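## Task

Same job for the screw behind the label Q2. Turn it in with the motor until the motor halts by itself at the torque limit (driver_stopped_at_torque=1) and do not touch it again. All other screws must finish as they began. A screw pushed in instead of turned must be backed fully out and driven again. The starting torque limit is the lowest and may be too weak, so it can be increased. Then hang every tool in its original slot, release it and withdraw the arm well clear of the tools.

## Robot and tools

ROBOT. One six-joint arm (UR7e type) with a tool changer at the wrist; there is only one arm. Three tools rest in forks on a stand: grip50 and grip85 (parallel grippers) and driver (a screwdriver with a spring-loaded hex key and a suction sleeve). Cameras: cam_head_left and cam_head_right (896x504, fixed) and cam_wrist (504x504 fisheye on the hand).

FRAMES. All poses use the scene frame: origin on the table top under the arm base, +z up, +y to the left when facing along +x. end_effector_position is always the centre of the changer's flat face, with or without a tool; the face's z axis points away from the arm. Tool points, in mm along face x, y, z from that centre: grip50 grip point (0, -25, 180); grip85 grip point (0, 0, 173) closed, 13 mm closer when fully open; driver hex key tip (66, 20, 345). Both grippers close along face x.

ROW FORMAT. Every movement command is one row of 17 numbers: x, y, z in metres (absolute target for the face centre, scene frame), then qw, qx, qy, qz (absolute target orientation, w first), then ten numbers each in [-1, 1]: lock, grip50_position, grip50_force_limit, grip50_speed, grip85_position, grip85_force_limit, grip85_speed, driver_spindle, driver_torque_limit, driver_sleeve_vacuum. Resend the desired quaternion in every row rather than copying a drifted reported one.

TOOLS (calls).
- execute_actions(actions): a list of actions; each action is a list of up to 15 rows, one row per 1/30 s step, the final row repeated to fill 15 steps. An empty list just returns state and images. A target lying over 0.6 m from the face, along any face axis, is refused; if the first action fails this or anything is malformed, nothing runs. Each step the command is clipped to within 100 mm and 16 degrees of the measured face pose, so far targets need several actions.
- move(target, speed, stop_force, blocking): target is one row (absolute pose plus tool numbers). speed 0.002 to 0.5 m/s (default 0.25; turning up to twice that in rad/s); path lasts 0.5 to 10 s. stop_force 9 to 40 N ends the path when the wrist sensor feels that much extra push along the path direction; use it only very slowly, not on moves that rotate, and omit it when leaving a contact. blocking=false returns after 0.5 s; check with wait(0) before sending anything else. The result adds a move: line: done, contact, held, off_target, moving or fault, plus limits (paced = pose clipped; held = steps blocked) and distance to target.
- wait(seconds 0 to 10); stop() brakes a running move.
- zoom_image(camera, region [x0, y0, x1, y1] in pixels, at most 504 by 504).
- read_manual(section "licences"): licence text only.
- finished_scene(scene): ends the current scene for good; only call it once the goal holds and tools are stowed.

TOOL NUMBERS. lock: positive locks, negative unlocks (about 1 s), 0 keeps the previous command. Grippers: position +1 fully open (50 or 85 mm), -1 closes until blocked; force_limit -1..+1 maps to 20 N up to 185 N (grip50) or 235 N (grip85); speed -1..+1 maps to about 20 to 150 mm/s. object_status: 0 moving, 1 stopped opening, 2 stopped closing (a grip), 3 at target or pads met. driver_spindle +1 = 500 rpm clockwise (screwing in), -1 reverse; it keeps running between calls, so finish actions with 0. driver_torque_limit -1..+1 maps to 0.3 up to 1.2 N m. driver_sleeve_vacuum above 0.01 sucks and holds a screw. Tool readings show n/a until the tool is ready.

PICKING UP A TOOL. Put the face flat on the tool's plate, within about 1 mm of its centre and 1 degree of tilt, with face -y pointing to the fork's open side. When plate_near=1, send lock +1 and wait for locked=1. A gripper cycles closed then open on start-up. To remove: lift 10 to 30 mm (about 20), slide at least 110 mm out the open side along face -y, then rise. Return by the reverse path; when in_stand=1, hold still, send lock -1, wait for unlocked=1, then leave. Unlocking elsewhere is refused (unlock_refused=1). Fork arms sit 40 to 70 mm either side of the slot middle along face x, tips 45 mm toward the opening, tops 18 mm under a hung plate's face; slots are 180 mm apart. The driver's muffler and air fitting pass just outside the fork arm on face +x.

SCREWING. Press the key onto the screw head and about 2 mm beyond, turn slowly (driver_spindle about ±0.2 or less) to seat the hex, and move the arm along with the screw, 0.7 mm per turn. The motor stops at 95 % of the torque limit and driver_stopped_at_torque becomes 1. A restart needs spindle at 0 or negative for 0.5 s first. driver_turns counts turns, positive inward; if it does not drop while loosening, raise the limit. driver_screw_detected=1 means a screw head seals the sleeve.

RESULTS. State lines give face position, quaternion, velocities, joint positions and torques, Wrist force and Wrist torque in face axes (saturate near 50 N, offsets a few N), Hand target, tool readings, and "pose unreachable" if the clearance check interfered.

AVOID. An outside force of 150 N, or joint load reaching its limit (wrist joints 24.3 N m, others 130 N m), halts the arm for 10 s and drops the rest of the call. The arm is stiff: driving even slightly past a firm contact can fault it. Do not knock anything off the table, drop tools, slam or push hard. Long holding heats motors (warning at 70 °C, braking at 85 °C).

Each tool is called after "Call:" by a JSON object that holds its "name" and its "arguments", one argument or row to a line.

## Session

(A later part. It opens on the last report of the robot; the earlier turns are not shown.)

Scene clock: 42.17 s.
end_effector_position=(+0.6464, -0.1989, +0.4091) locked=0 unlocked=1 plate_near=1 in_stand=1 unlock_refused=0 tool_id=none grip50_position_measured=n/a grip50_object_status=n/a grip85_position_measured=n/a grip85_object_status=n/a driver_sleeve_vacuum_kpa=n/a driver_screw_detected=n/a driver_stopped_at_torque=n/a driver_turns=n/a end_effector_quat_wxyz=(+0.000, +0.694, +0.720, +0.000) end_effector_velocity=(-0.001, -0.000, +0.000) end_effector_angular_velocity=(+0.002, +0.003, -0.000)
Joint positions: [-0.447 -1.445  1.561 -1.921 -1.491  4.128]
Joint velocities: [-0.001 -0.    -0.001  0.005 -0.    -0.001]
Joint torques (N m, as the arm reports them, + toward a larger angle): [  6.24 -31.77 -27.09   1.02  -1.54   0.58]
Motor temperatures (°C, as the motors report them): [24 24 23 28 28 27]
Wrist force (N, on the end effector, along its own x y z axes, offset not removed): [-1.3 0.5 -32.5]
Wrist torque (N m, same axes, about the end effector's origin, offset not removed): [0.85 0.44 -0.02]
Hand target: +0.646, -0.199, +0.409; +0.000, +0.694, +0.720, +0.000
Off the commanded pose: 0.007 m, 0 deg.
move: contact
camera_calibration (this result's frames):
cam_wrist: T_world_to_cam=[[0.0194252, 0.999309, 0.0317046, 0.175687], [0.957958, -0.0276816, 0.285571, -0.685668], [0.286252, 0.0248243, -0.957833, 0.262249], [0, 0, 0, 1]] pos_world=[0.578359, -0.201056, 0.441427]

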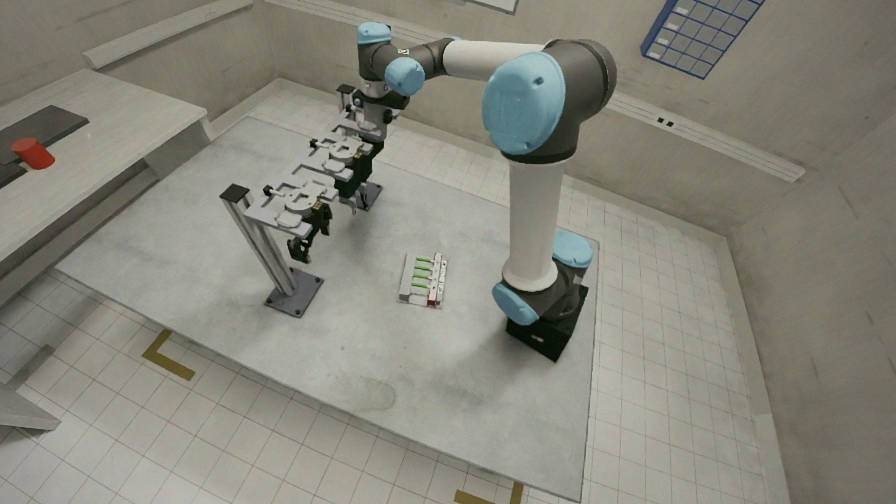

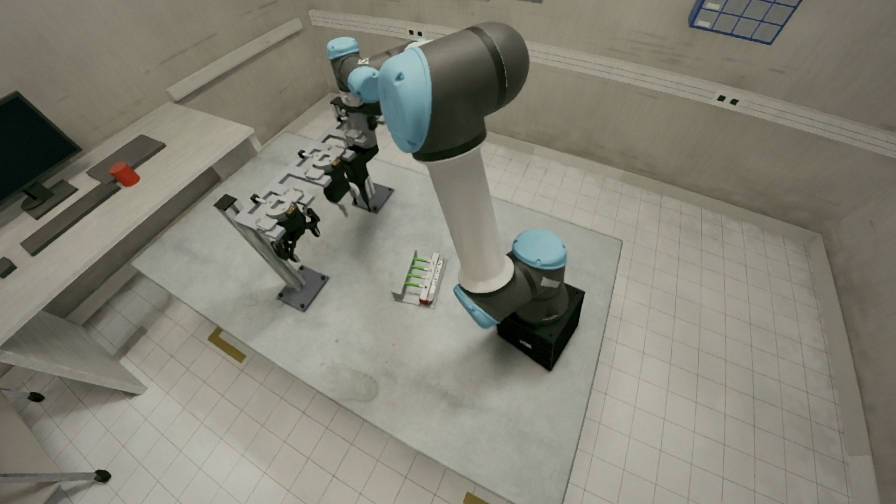

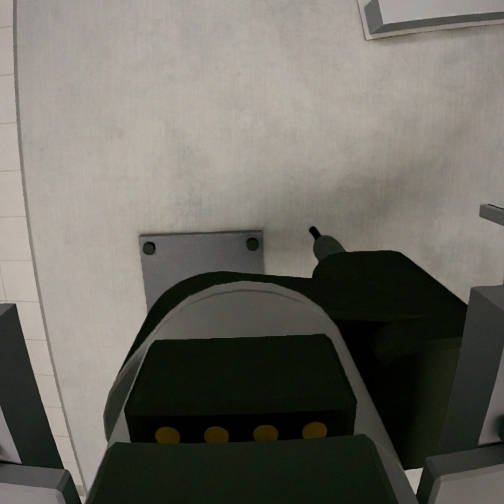

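Call:
{"name": "execute_actions", "arguments": {
  "actions": [
    [[0.6464,-0.1989,0.4094,0,0.6939,0.7201,0,1,0,0,0,0,0,0,0,0,0]],
    [[0.6464,-0.1989,0.4094,0,0.6939,0.7201,0,1,0,0,0,0,0,0,0,0,0]],
    [[0.6464,-0.1989,0.4094,0,0.6939,0.7201,0,1,0,0,0,0,0,0,0,0,0]]
  ]
}}

Call:
{"name": "move", "arguments": {
  "target": [0.6464,-0.1989,0.4295,0,0.6939,0.7201,0,0,0,0,0,0,0,0,0,0,0],
  "speed": 0.04
}}

Call:
{"name": "move", "arguments": {
  "target": [0.522,-0.2035,0.4295,0,0.6939,0.7201,0,0,0,0,0,0,0,0,0,0,0],
  "speed": 0.1,
  "stop_force": 20
}}

Call:
{"name": "move", "arguments": {
  "target": [0.35,-0.07,0.43,0,0.6939,0.7201,0,0,0,0,0,0,0,0,0,0,0],
  "speed": 0.18
}}

Call:
{"name": "zoom_image", "arguments": {
  "camera": "cam_wrist",
  "region": [200, 130, 400, 330]
}}

Scene clock: 50.60 s.
end_effector_position=(+0.6464, -0.1989, +0.4096) locked=1 unlocked=0 plate_near=1 in_stand=1 unlock_refused=0 tool_id=driver grip50_position_measured=n/a grip50_object_status=n/a grip85_position_measured=n/a grip85_object_status=n/a driver_sleeve_vacuum_kpa=n/a driver_screw_detected=n/a driver_stopped_at_torque=n/a driver_turns=n/a end_effector_quat_wxyz=(+0.000, +0.694, +0.720, +0.000) end_effector_velocity=(+0.000, -0.001, +0.000) end_effector_angular_velocity=(-0.000, -0.000, -0.000)
Joint positions: [-0.447 -1.445  1.56  -1.92  -1.491  4.128]
Joint velocities: [-0.001  0.001 -0.001  0.    -0.    -0.   ]
Joint torques (N m, as the arm reports them, + toward a larger angle): [ 10.13 -39.87 -24.9   -5.81   0.68   1.18]
Motor temperatures (°C, as the motors report them): [24 24 23 28 28 27]
Wrist force (N, on the end effector, along its own x y z axes, offset not removed): [-1.0 2.9 -20.5]
Wrist torque (N m, same axes, about the end effector's origin, offset not removed): [0.79 1.29 -0.11]
Hand target: +0.646, -0.199, +0.409; -0.000, +0.694, +0.720, -0.000
Off the commanded pose: 0.000 m, 0 deg.
camera_calibration (this result's frames):
cam_wrist: T_world_to_cam=[[0.0194077, 0.99931, 0.0316767, 0.175686], [0.957906, -0.0276614, 0.285747, -0.685881], [0.286426, 0.0247976, -0.957781, 0.26251], [0, 0, 0, 1]] pos_world=[0.57841, -0.201046, 0.44185]

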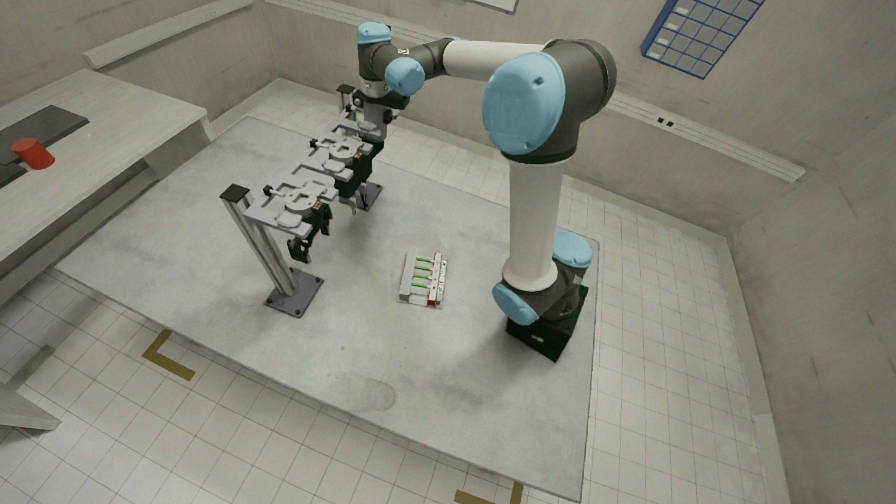

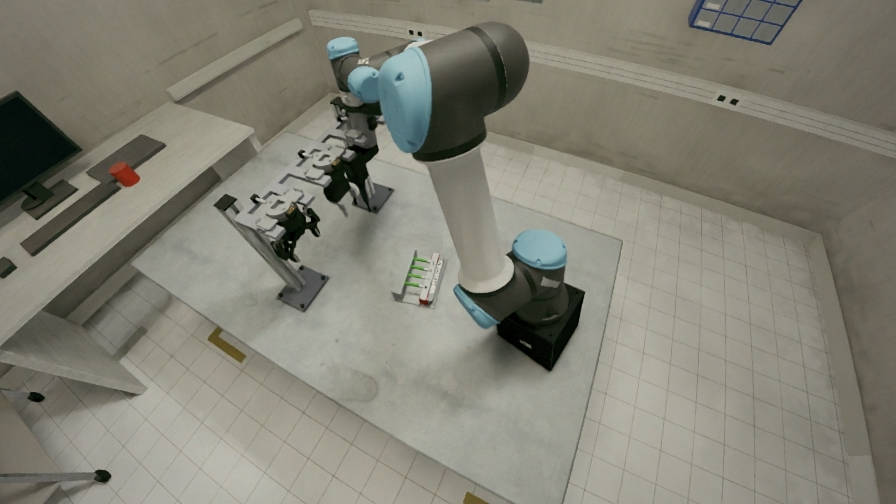

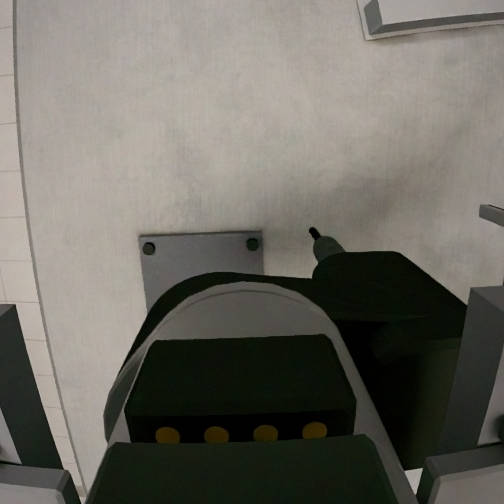

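Scene clock: 51.43 s.
end_effector_position=(+0.6464, -0.1989, +0.4293) locked=1 unlocked=0 plate_near=1 in_stand=0 unlock_refused=0 tool_id=driver grip50_position_measured=n/a grip50_object_status=n/a grip85_position_measured=n/a grip85_object_status=n/a driver_sleeve_vacuum_kpa=0 driver_screw_detected=0 driver_stopped_at_torque=0 driver_turns=0.00 end_effector_quat_wxyz=(+0.000, +0.694, +0.720, +0.000) end_effector_velocity=(+0.000, +0.001, +0.003) end_effector_angular_velocity=(-0.000, -0.002, +0.001)
Joint positions: [-0.45  -1.461  1.529 -1.872 -1.49   4.125]
Joint velocities: [ 0.001 -0.004 -0.004  0.006  0.    -0.   ]
Joint torques (N m, as the arm reports them, + toward a larger angle): [ -8.15 -68.47 -55.88  -3.52   3.12  -1.41]
Motor temperatures (°C, as the motors report them): [24 24 23 28 28 27]
Wrist force (N, on the end effector, along its own x y z axes, offset not removed): [-2.2 1.9 2.0]
Wrist torque (N m, same axes, about the end effector's origin, offset not removed): [0.06 0.18 -0.11]
Hand target: +0.646, -0.199, +0.429; +0.000, +0.694, +0.720, +0.000
Off the commanded pose: 0.000 m, 0 deg.
move: done
camera_calibration (this result's frames):
cam_wrist: T_world_to_cam=[[0.0194331, 0.999306, 0.0317775, 0.175021], [0.957977, -0.0277083, 0.285503, -0.691488], [0.286186, 0.0248939, -0.957851, 0.281627], [0, 0, 0, 1]] pos_world=[0.578431, -0.20107, 0.461617]

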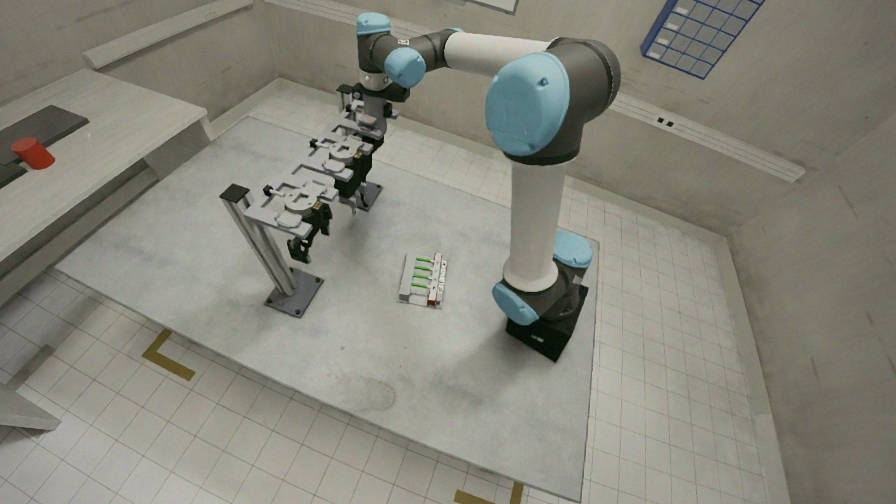

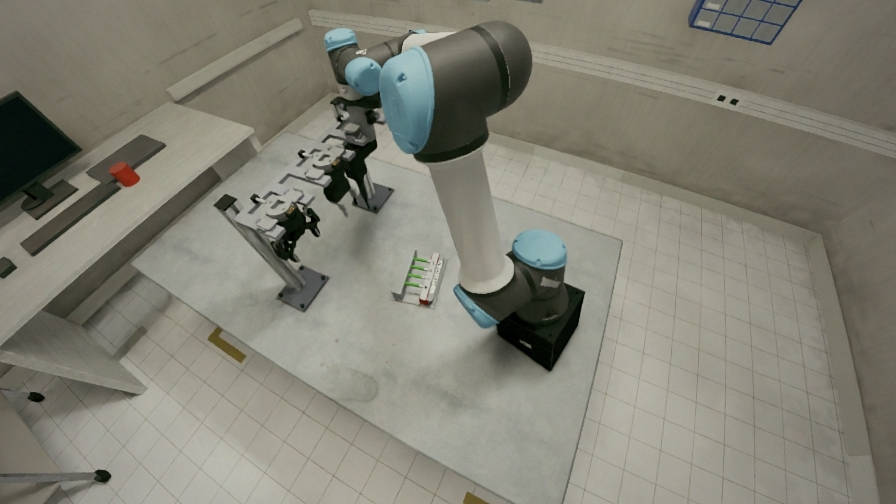

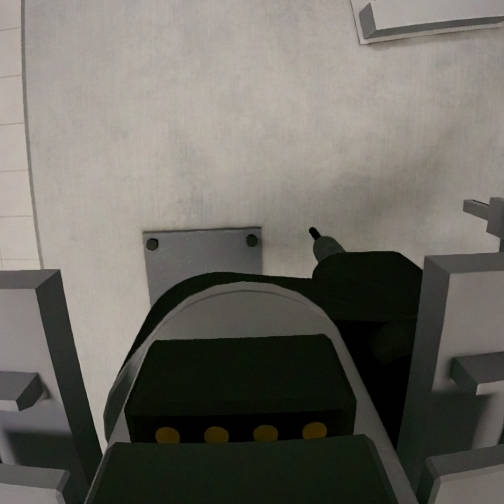

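Scene clock: 53.13 s.
end_effector_position=(+0.5222, -0.2034, +0.4297) locked=1 unlocked=0 plate_near=1 in_stand=0 unlock_refused=0 tool_id=driver grip50_position_measured=n/a grip50_object_status=n/a grip85_position_measured=n/a grip85_object_status=n/a driver_sleeve_vacuum_kpa=0 driver_screw_detected=0 driver_stopped_at_torque=0 driver_turns=0.00 end_effector_quat_wxyz=(+0.000, +0.694, +0.720, +0.000) end_effector_velocity=(-0.002, -0.001, -0.000) end_effector_angular_velocity=(-0.000, +0.000, -0.001)
Joint positions: [-0.61  -1.729  1.86  -1.92  -1.454  3.968]
Joint velocities: [-0.005 -0.003  0.003 -0.     0.001 -0.004]
Joint torques (N m, as the arm reports them, + toward a larger angle): [ -7.55 -52.63 -24.83  -4.78   2.96  -1.27]
Motor temperatures (°C, as the motors report them): [24 24 23 28 28 27]
Wrist force (N, on the end effector, along its own x y z axes, offset not removed): [-2.2 -2.5 1.5]
Wrist torque (N m, same axes, about the end effector's origin, offset not removed): [-0.01 0.08 0.13]
Hand target: +0.522, -0.203, +0.430; -0.000, +0.694, +0.720, +0.000
Off the commanded pose: 0.000 m, 0 deg.
move: done
camera_calibration (this result's frames):
cam_wrist: T_world_to_cam=[[0.019513, 0.999295, 0.0320621, 0.181731], [0.957892, -0.0278735, 0.285772, -0.572765], [0.286464, 0.0251357, -0.957761, 0.31755], [0, 0, 0, 1]] pos_world=[0.454135, -0.205549, 0.461991]

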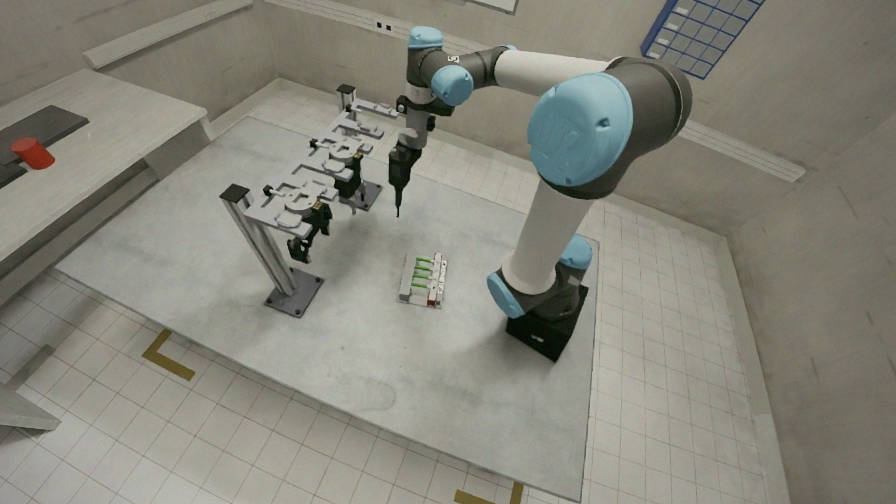

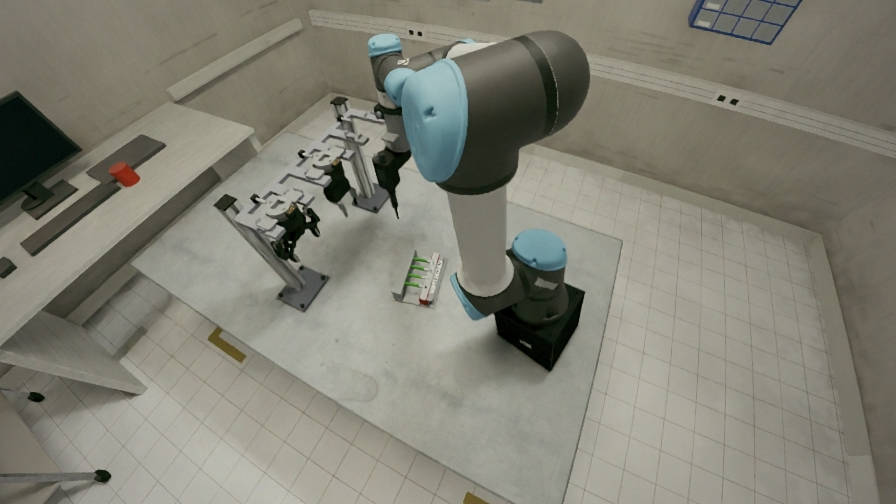

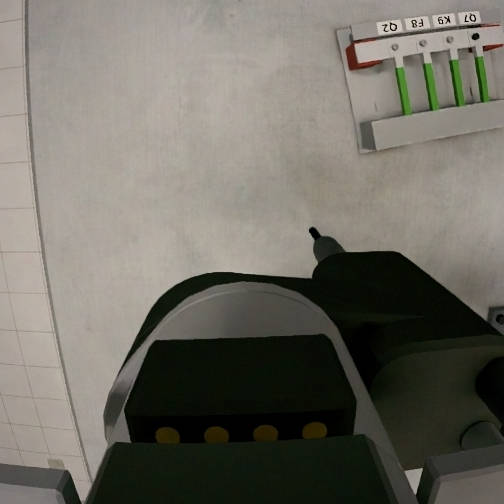

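Scene clock: 54.90 s.
end_effector_position=(+0.3503, -0.0700, +0.4302) locked=1 unlocked=0 plate_near=1 in_stand=0 unlock_refused=0 tool_id=driver grip50_position_measured=n/a grip50_object_status=n/a grip85_position_measured=n/a grip85_object_status=n/a driver_sleeve_vacuum_kpa=0 driver_screw_detected=0 driver_stopped_at_torque=0 driver_turns=0.00 end_effector_quat_wxyz=(-0.000, +0.694, +0.720, +0.000) end_effector_velocity=(-0.002, +0.001, +0.001) end_effector_angular_velocity=(+0.000, -0.000, -0.001)
Joint positions: [-0.66  -2.317  2.294 -1.759 -1.443  3.919]
Joint velocities: [-0.003 -0.007  0.001  0.006  0.001 -0.002]
Joint torques (N m, as the arm reports them, + toward a larger angle): [ -4.5  -20.34 -26.45  -3.49   3.09  -1.2 ]
Motor temperatures (°C, as the motors report them): [24 24 23 28 28 27]
Wrist force (N, on the end effector, along its own x y z axes, offset not removed): [-0.4 1.4 0.3]
Wrist torque (N m, same axes, about the end effector's origin, offset not removed): [0.44 0.05 -0.21]
Hand target: +0.350, -0.070, +0.430; -0.000, +0.694, +0.720, +0.000
Off the commanded pose: 0.000 m, 0 deg.
move: done
camera_calibration (this result's frames):
cam_wrist: T_world_to_cam=[[0.0194726, 0.999303, 0.0318635, 0.0518429], [0.957965, -0.0277717, 0.285537, -0.404525], [0.286223, 0.024964, -0.957838, 0.364055], [0, 0, 0, 1]] pos_world=[0.28231, -0.0721293, 0.46256]

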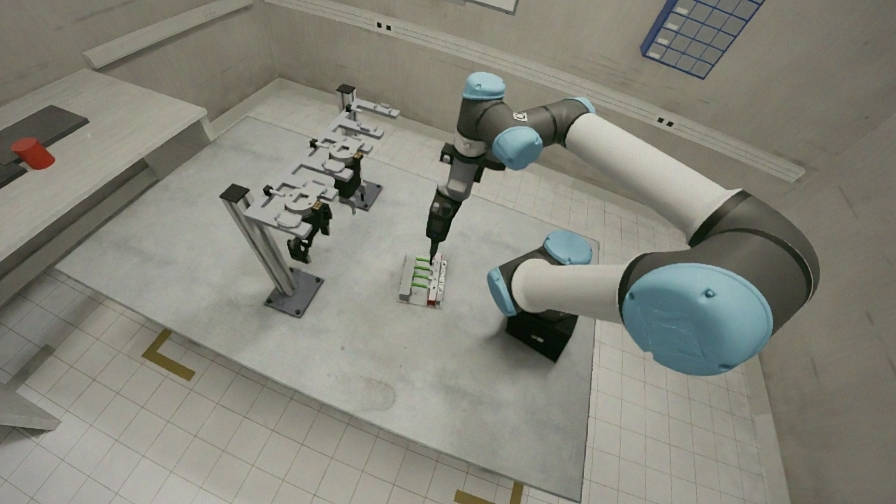

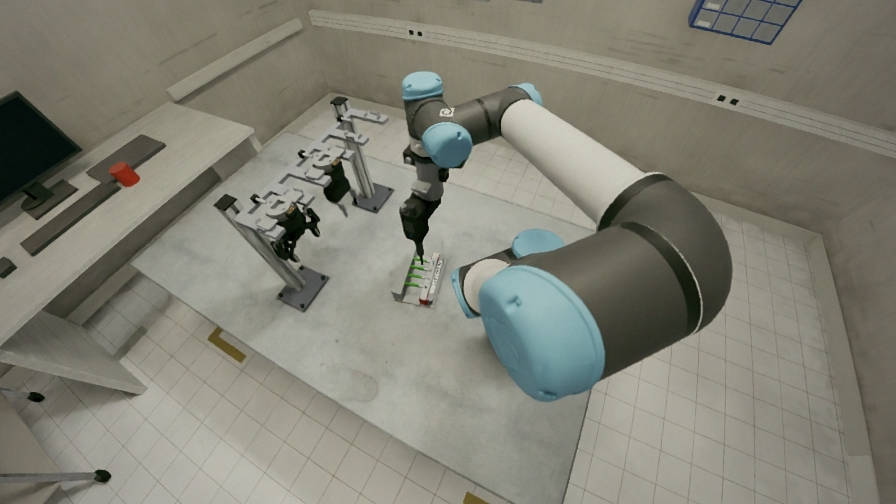

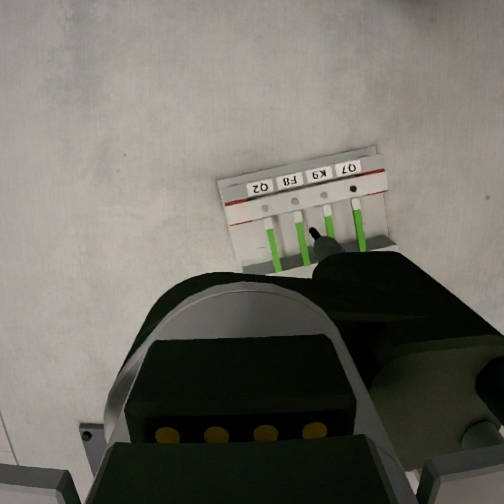

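Region (200, 130, 400, 330) of cam_wrist's 504x504 image, scaled by 2.520, with more detail than that image has.

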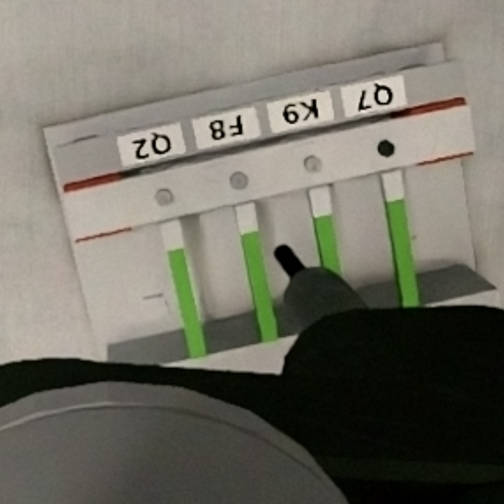

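Call:
{"name": "move", "arguments": {
  "target": [0.3333,-0.1139,0.403,0,0.6939,0.7201,0,0,0,0,0,0,0,0,0,0,0],
  "speed": 0.06
}}

Call:
{"name": "zoom_image", "arguments": {
  "camera": "cam_wrist",
  "region": [290, 205, 340, 255]
}}

Scene clock: 60.43 s.
end_effector_position=(+0.3333, -0.1137, +0.4031) locked=1 unlocked=0 plate_near=1 in_stand=0 unlock_refused=0 tool_id=driver grip50_position_measured=n/a grip50_object_status=n/a grip85_position_measured=n/a grip85_object_status=n/a driver_sleeve_vacuum_kpa=0 driver_screw_detected=0 driver_stopped_at_torque=0 driver_turns=0.00 end_effector_quat_wxyz=(+0.000, +0.694, +0.720, +0.000) end_effector_velocity=(-0.001, -0.001, -0.001) end_effector_angular_velocity=(-0.000, -0.001, -0.001)
Joint positions: [-0.845 -2.308  2.356 -1.804 -1.406  3.736]
Joint velocities: [-0.006 -0.     0.002 -0.001  0.001 -0.005]
Joint torques (N m, as the arm reports them, + toward a larger angle): [ -2.88   2.28 -26.67  -6.8    3.04  -1.46]
Motor temperatures (°C, as the motors report them): [24 24 23 28 28 27]
Wrist force (N, on the end effector, along its own x y z axes, offset not removed): [-2.9 3.2 -0.1]
Wrist torque (N m, same axes, about the end effector's origin, offset not removed): [0.32 0.21 0.09]
Hand target: +0.333, -0.114, +0.403; +0.000, +0.694, +0.720, +0.000
Off the commanded pose: 0.000 m, 0 deg.
move: done
camera_calibration (this result's frames):
cam_wrist: T_world_to_cam=[[0.0195305, 0.999294, 0.0320988, 0.0966314], [0.957883, -0.0279014, 0.2858, -0.38173], [0.286494, 0.0251651, -0.957752, 0.34393], [0, 0, 0, 1]] pos_world=[0.265232, -0.115869, 0.435397]

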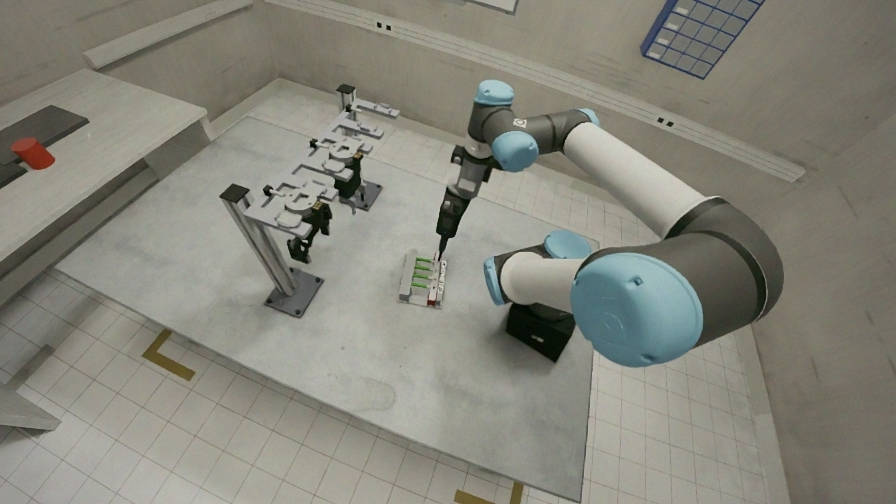

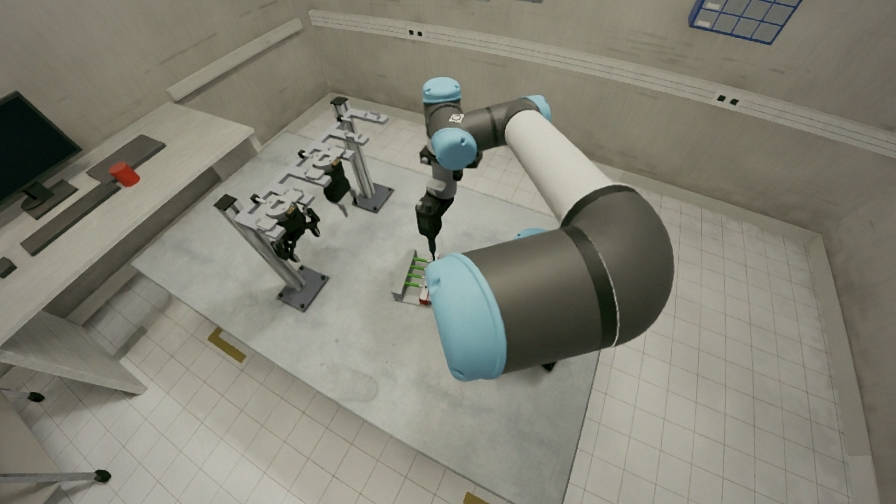

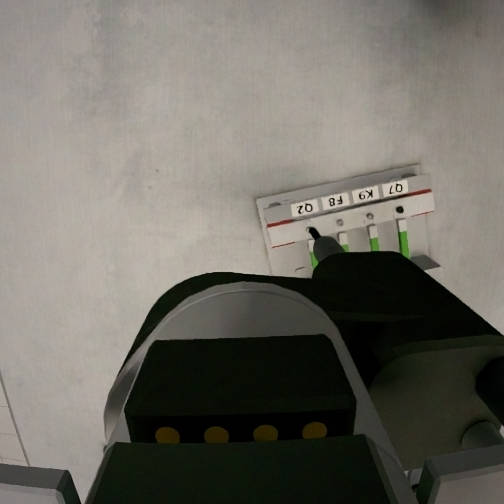

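Region (290, 205, 340, 255) of cam_wrist's 504x504 image, scaled by 10.080, with more detail than that image has.

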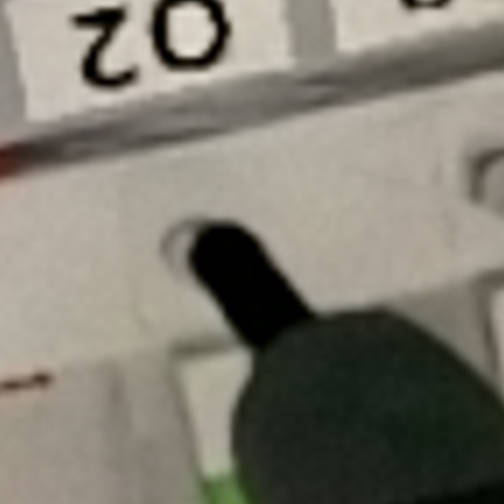

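Call:
{"name": "execute_actions", "arguments": {
  "actions": [
    [[0.3355,-0.1147,0.401,0,0.6939,0.7201,0,0,0,0,0,0,0,0,0,0,0]],
    [[0.3355,-0.1147,0.3965,0,0.6939,0.7201,0,0,0,0,0,0,0,0,0,0,0]],
    [[0.3355,-0.1147,0.3965,0,0.6939,0.7201,0,0,0,0,0,0,0,0,0,0,0]]
  ]
}}

Call:
{"name": "zoom_image", "arguments": {
  "camera": "cam_wrist",
  "region": [290, 205, 340, 255]
}}

Scene clock: 65.73 s.
end_effector_position=(+0.3355, -0.1147, +0.3965) locked=1 unlocked=0 plate_near=1 in_stand=0 unlock_refused=0 tool_id=driver grip50_position_measured=n/a grip50_object_status=n/a grip85_position_measured=n/a grip85_object_status=n/a driver_sleeve_vacuum_kpa=0 driver_screw_detected=0 driver_stopped_at_torque=0 driver_turns=0.00 end_effector_quat_wxyz=(-0.000, +0.694, +0.720, -0.000) end_effector_velocity=(+0.000, -0.000, -0.000) end_effector_angular_velocity=(+0.002, +0.001, -0.001)
Joint positions: [-0.834 -2.291  2.366 -1.834 -1.409  3.747]
Joint velocities: [-0.     0.002 -0.    -0.     0.     0.   ]
Joint torques (N m, as the arm reports them, + toward a larger angle): [ 12.25   0.34 -26.64  -6.98  -1.31   1.18]
Motor temperatures (°C, as the motors report them): [24 24 23 28 28 27]
Wrist force (N, on the end effector, along its own x y z axes, offset not removed): [-2.1 2.9 2.1]
Wrist torque (N m, same axes, about the end effector's origin, offset not removed): [0.33 0.09 0.00]
Hand target: +0.335, -0.115, +0.396; -0.000, +0.694, +0.720, -0.000
Off the commanded pose: 0.000 m, 0 deg.
camera_calibration (this result's frames):
cam_wrist: T_world_to_cam=[[0.0194313, 0.999306, 0.0317731, 0.0979465], [0.957981, -0.0277049, 0.28549, -0.381912], [0.286173, 0.0248906, -0.957855, 0.337103], [0, 0, 0, 1]] pos_world=[0.267491, -0.11685, 0.428815]

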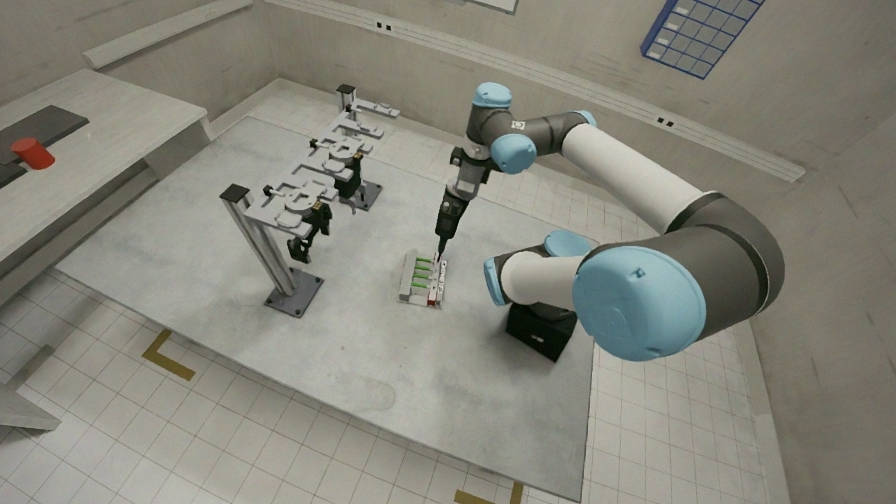

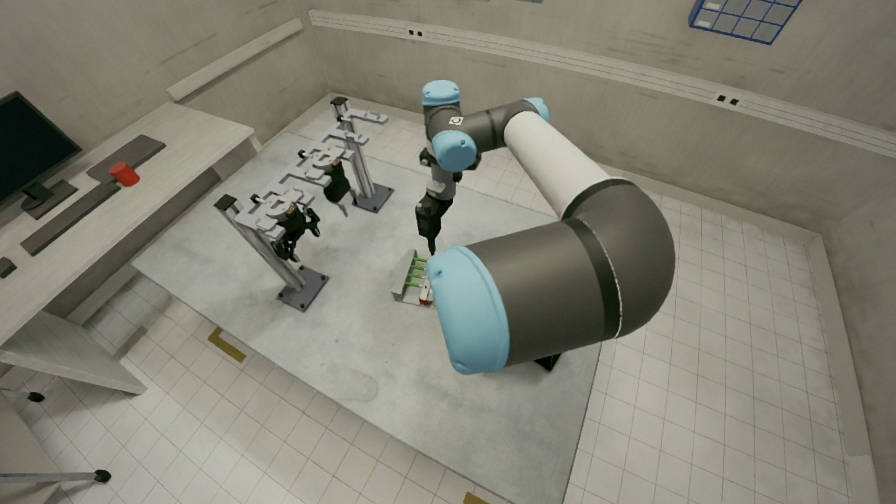

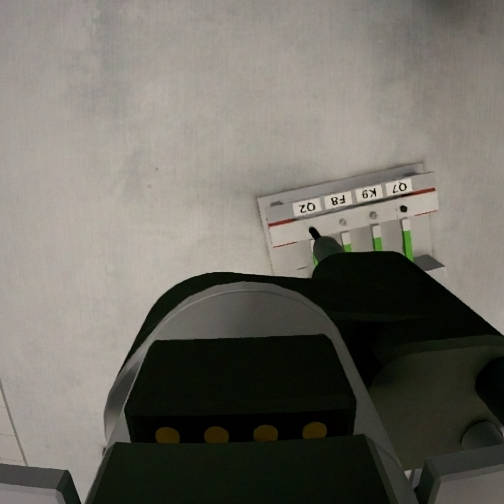

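Region (290, 205, 340, 255) of cam_wrist's 504x504 image, scaled by 10.080, with more detail than that image has.

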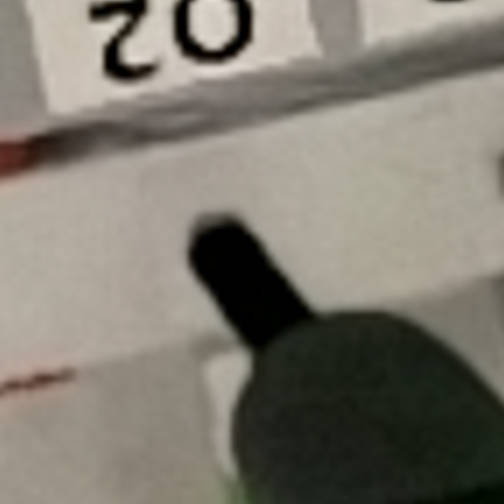

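Call:
{"name": "execute_actions", "arguments": {
  "actions": [
    [[0.3355,-0.1147,0.394,0,0.6939,0.7201,0,0,0,0,0,0,0,0,0,0.6,0]],
    [[0.3355,-0.1147,0.3925,0,0.6939,0.7201,0,0,0,0,0,0,0,0,0,0.6,0]],
    [[0.3355,-0.1147,0.391,0,0.6939,0.7201,0,0,0,0,0,0,0,0,0,0.6,0]],
    [[0.3355,-0.1147,0.3905,0,0.6939,0.7201,0,0,0,0,0,0,0,0,0.1,0.6,0]],
    [[0.3355,-0.1147,0.3905,0,0.6939,0.7201,0,0,0,0,0,0,0,0,0,0.6,0]]
  ]
}}

Call:
{"name": "zoom_image", "arguments": {
  "camera": "cam_wrist",
  "region": [290, 205, 340, 255]
}}

Scene clock: 72.83 s.
end_effector_position=(+0.3355, -0.1147, +0.3905) locked=1 unlocked=0 plate_near=1 in_stand=0 unlock_refused=0 tool_id=driver grip50_position_measured=n/a grip50_object_status=n/a grip85_position_measured=n/a grip85_object_status=n/a driver_sleeve_vacuum_kpa=0 driver_screw_detected=0 driver_stopped_at_torque=0 driver_turns=0.41 end_effector_quat_wxyz=(-0.000, +0.694, +0.720, -0.000) end_effector_velocity=(-0.000, -0.000, -0.000) end_effector_angular_velocity=(+0.000, +0.001, -0.002)
Joint positions: [-0.829 -2.283  2.379 -1.855 -1.41   3.752]
Joint velocities: [-0.001  0.001  0.    -0.    -0.     0.001]
Joint torques (N m, as the arm reports them, + toward a larger angle): [ 12.22   1.42 -23.26  -6.53  -1.8    1.18]
Motor temperatures (°C, as the motors report them): [24 24 23 28 28 27]
Wrist force (N, on the end effector, along its own x y z axes, offset not removed): [0.6 2.9 -7.6]
Wrist torque (N m, same axes, about the end effector's origin, offset not removed): [0.13 0.27 -0.12]
Hand target: +0.335, -0.115, +0.391; -0.000, +0.694, +0.720, -0.000
Off the commanded pose: 0.000 m, 0 deg.
camera_calibration (this result's frames):
cam_wrist: T_world_to_cam=[[0.0194315, 0.999306, 0.0317751, 0.0981361], [0.957981, -0.0277057, 0.285492, -0.380199], [0.286174, 0.0248924, -0.957854, 0.331355], [0, 0, 0, 1]] pos_world=[0.267492, -0.11685, 0.422815]

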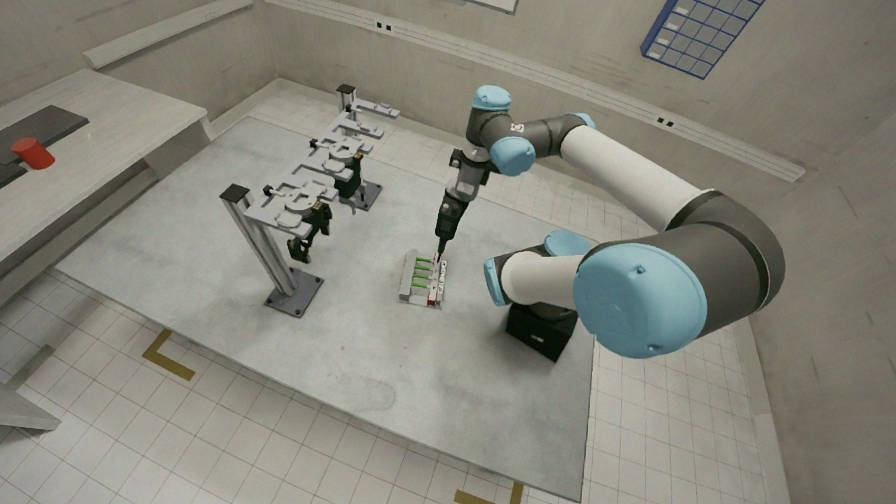

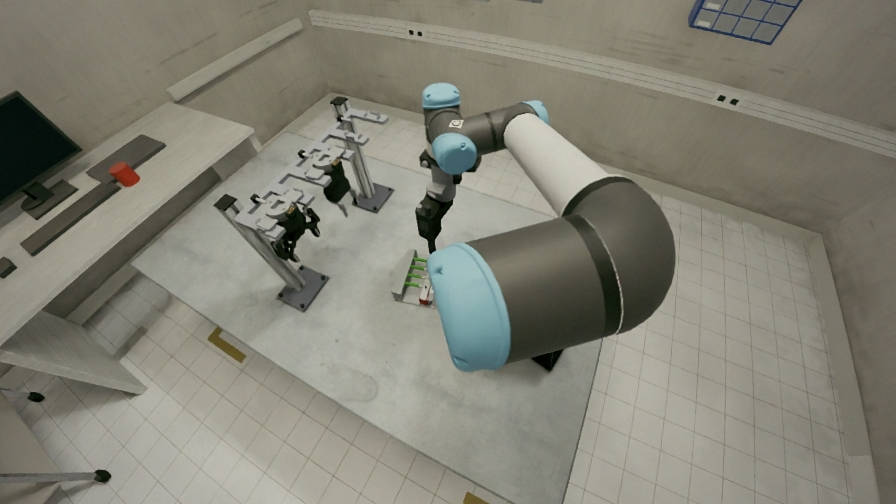

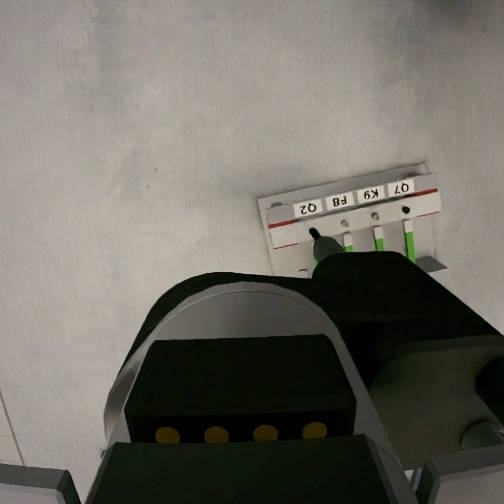

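Region (290, 205, 340, 255) of cam_wrist's 504x504 image, scaled by 10.080, with more detail than that image has.

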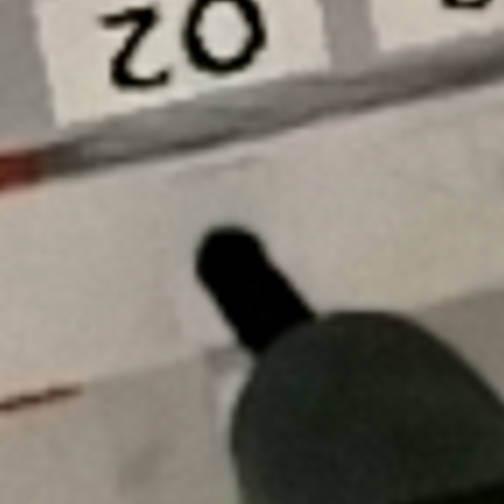

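Call:
{"name": "execute_actions", "arguments": {
  "actions": [
    [[0.3355,-0.1147,0.3905,0,0.6939,0.7201,0,0,0,0,0,0,0,0,0.15,1,0]],
    [[0.3355,-0.1147,0.3905,0,0.6939,0.7201,0,0,0,0,0,0,0,0,0.15,1,0]],
    [[0.3355,-0.1147,0.3905,0,0.6939,0.7201,0,0,0,0,0,0,0,0,0.15,1,0]],
    [[0.3355,-0.1147,0.3905,0,0.6939,0.7201,0,0,0,0,0,0,0,0,0.15,1,0]],
    [[0.3355,-0.1147,0.3905,0,0.6939,0.7201,0,0,0,0,0,0,0,0,0,1,0]]
  ]
}}

Call:
{"name": "zoom_image", "arguments": {
  "camera": "cam_wrist",
  "region": [290, 205, 340, 255]
}}

Scene clock: 80.13 s.
end_effector_position=(+0.3355, -0.1147, +0.3905) locked=1 unlocked=0 plate_near=1 in_stand=0 unlock_refused=0 tool_id=driver grip50_position_measured=n/a grip50_object_status=n/a grip85_position_measured=n/a grip85_object_status=n/a driver_sleeve_vacuum_kpa=0 driver_screw_detected=0 driver_stopped_at_torque=0 driver_turns=2.88 end_effector_quat_wxyz=(-0.000, +0.694, +0.720, -0.000) end_effector_velocity=(+0.000, -0.000, -0.000) end_effector_angular_velocity=(+0.000, +0.000, -0.000)
Joint positions: [-0.829 -2.283  2.379 -1.855 -1.41   3.752]
Joint velocities: [ 0.     0.001 -0.    -0.     0.     0.   ]
Joint torques (N m, as the arm reports them, + toward a larger angle): [ 12.11   0.79 -23.34  -6.22  -1.81   1.2 ]
Motor temperatures (°C, as the motors report them): [24 24 24 28 28 27]
Wrist force (N, on the end effector, along its own x y z axes, offset not removed): [0.1 -1.0 -3.8]
Wrist torque (N m, same axes, about the end effector's origin, offset not removed): [-0.07 0.23 0.25]
Hand target: +0.336, -0.115, +0.390; +0.000, +0.694, +0.720, -0.000
Off the commanded pose: 0.000 m, 0 deg.
camera_calibration (this result's frames):
cam_wrist: T_world_to_cam=[[0.0194317, 0.999306, 0.0317752, 0.0981361], [0.957981, -0.0277059, 0.285492, -0.380199], [0.286174, 0.0248924, -0.957854, 0.331354], [0, 0, 0, 1]] pos_world=[0.267492, -0.11685, 0.422815]

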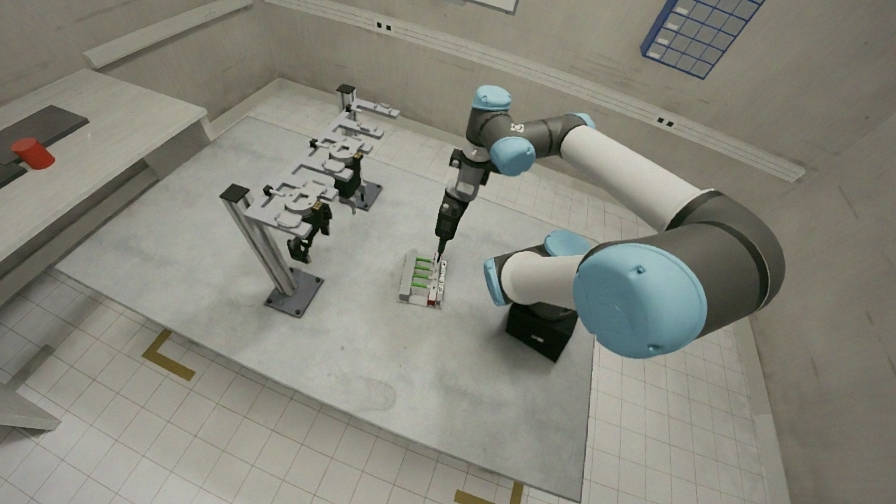

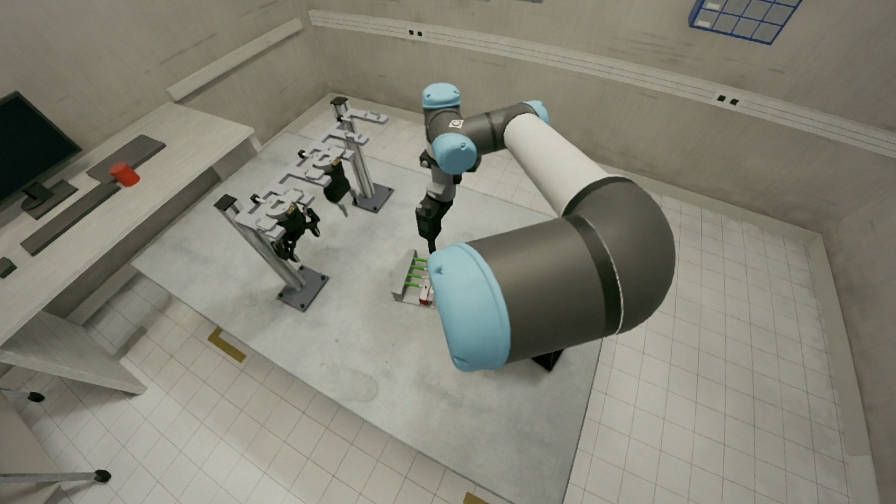

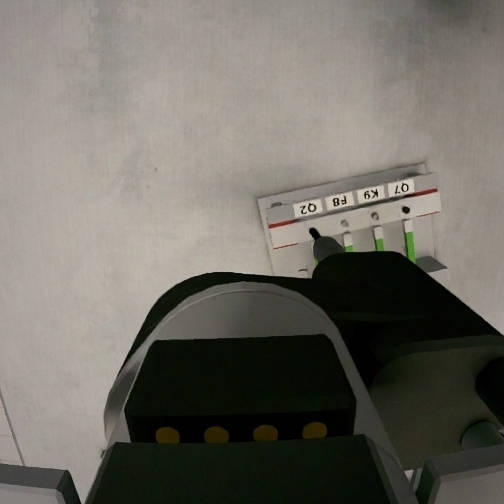

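Region (290, 205, 340, 255) of cam_wrist's 504x504 image, scaled by 10.080, with more detail than that image has.

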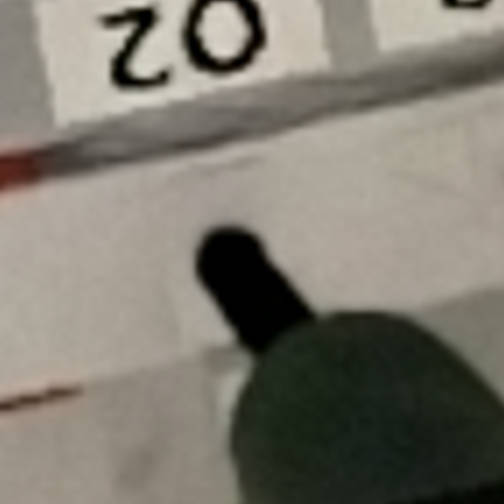

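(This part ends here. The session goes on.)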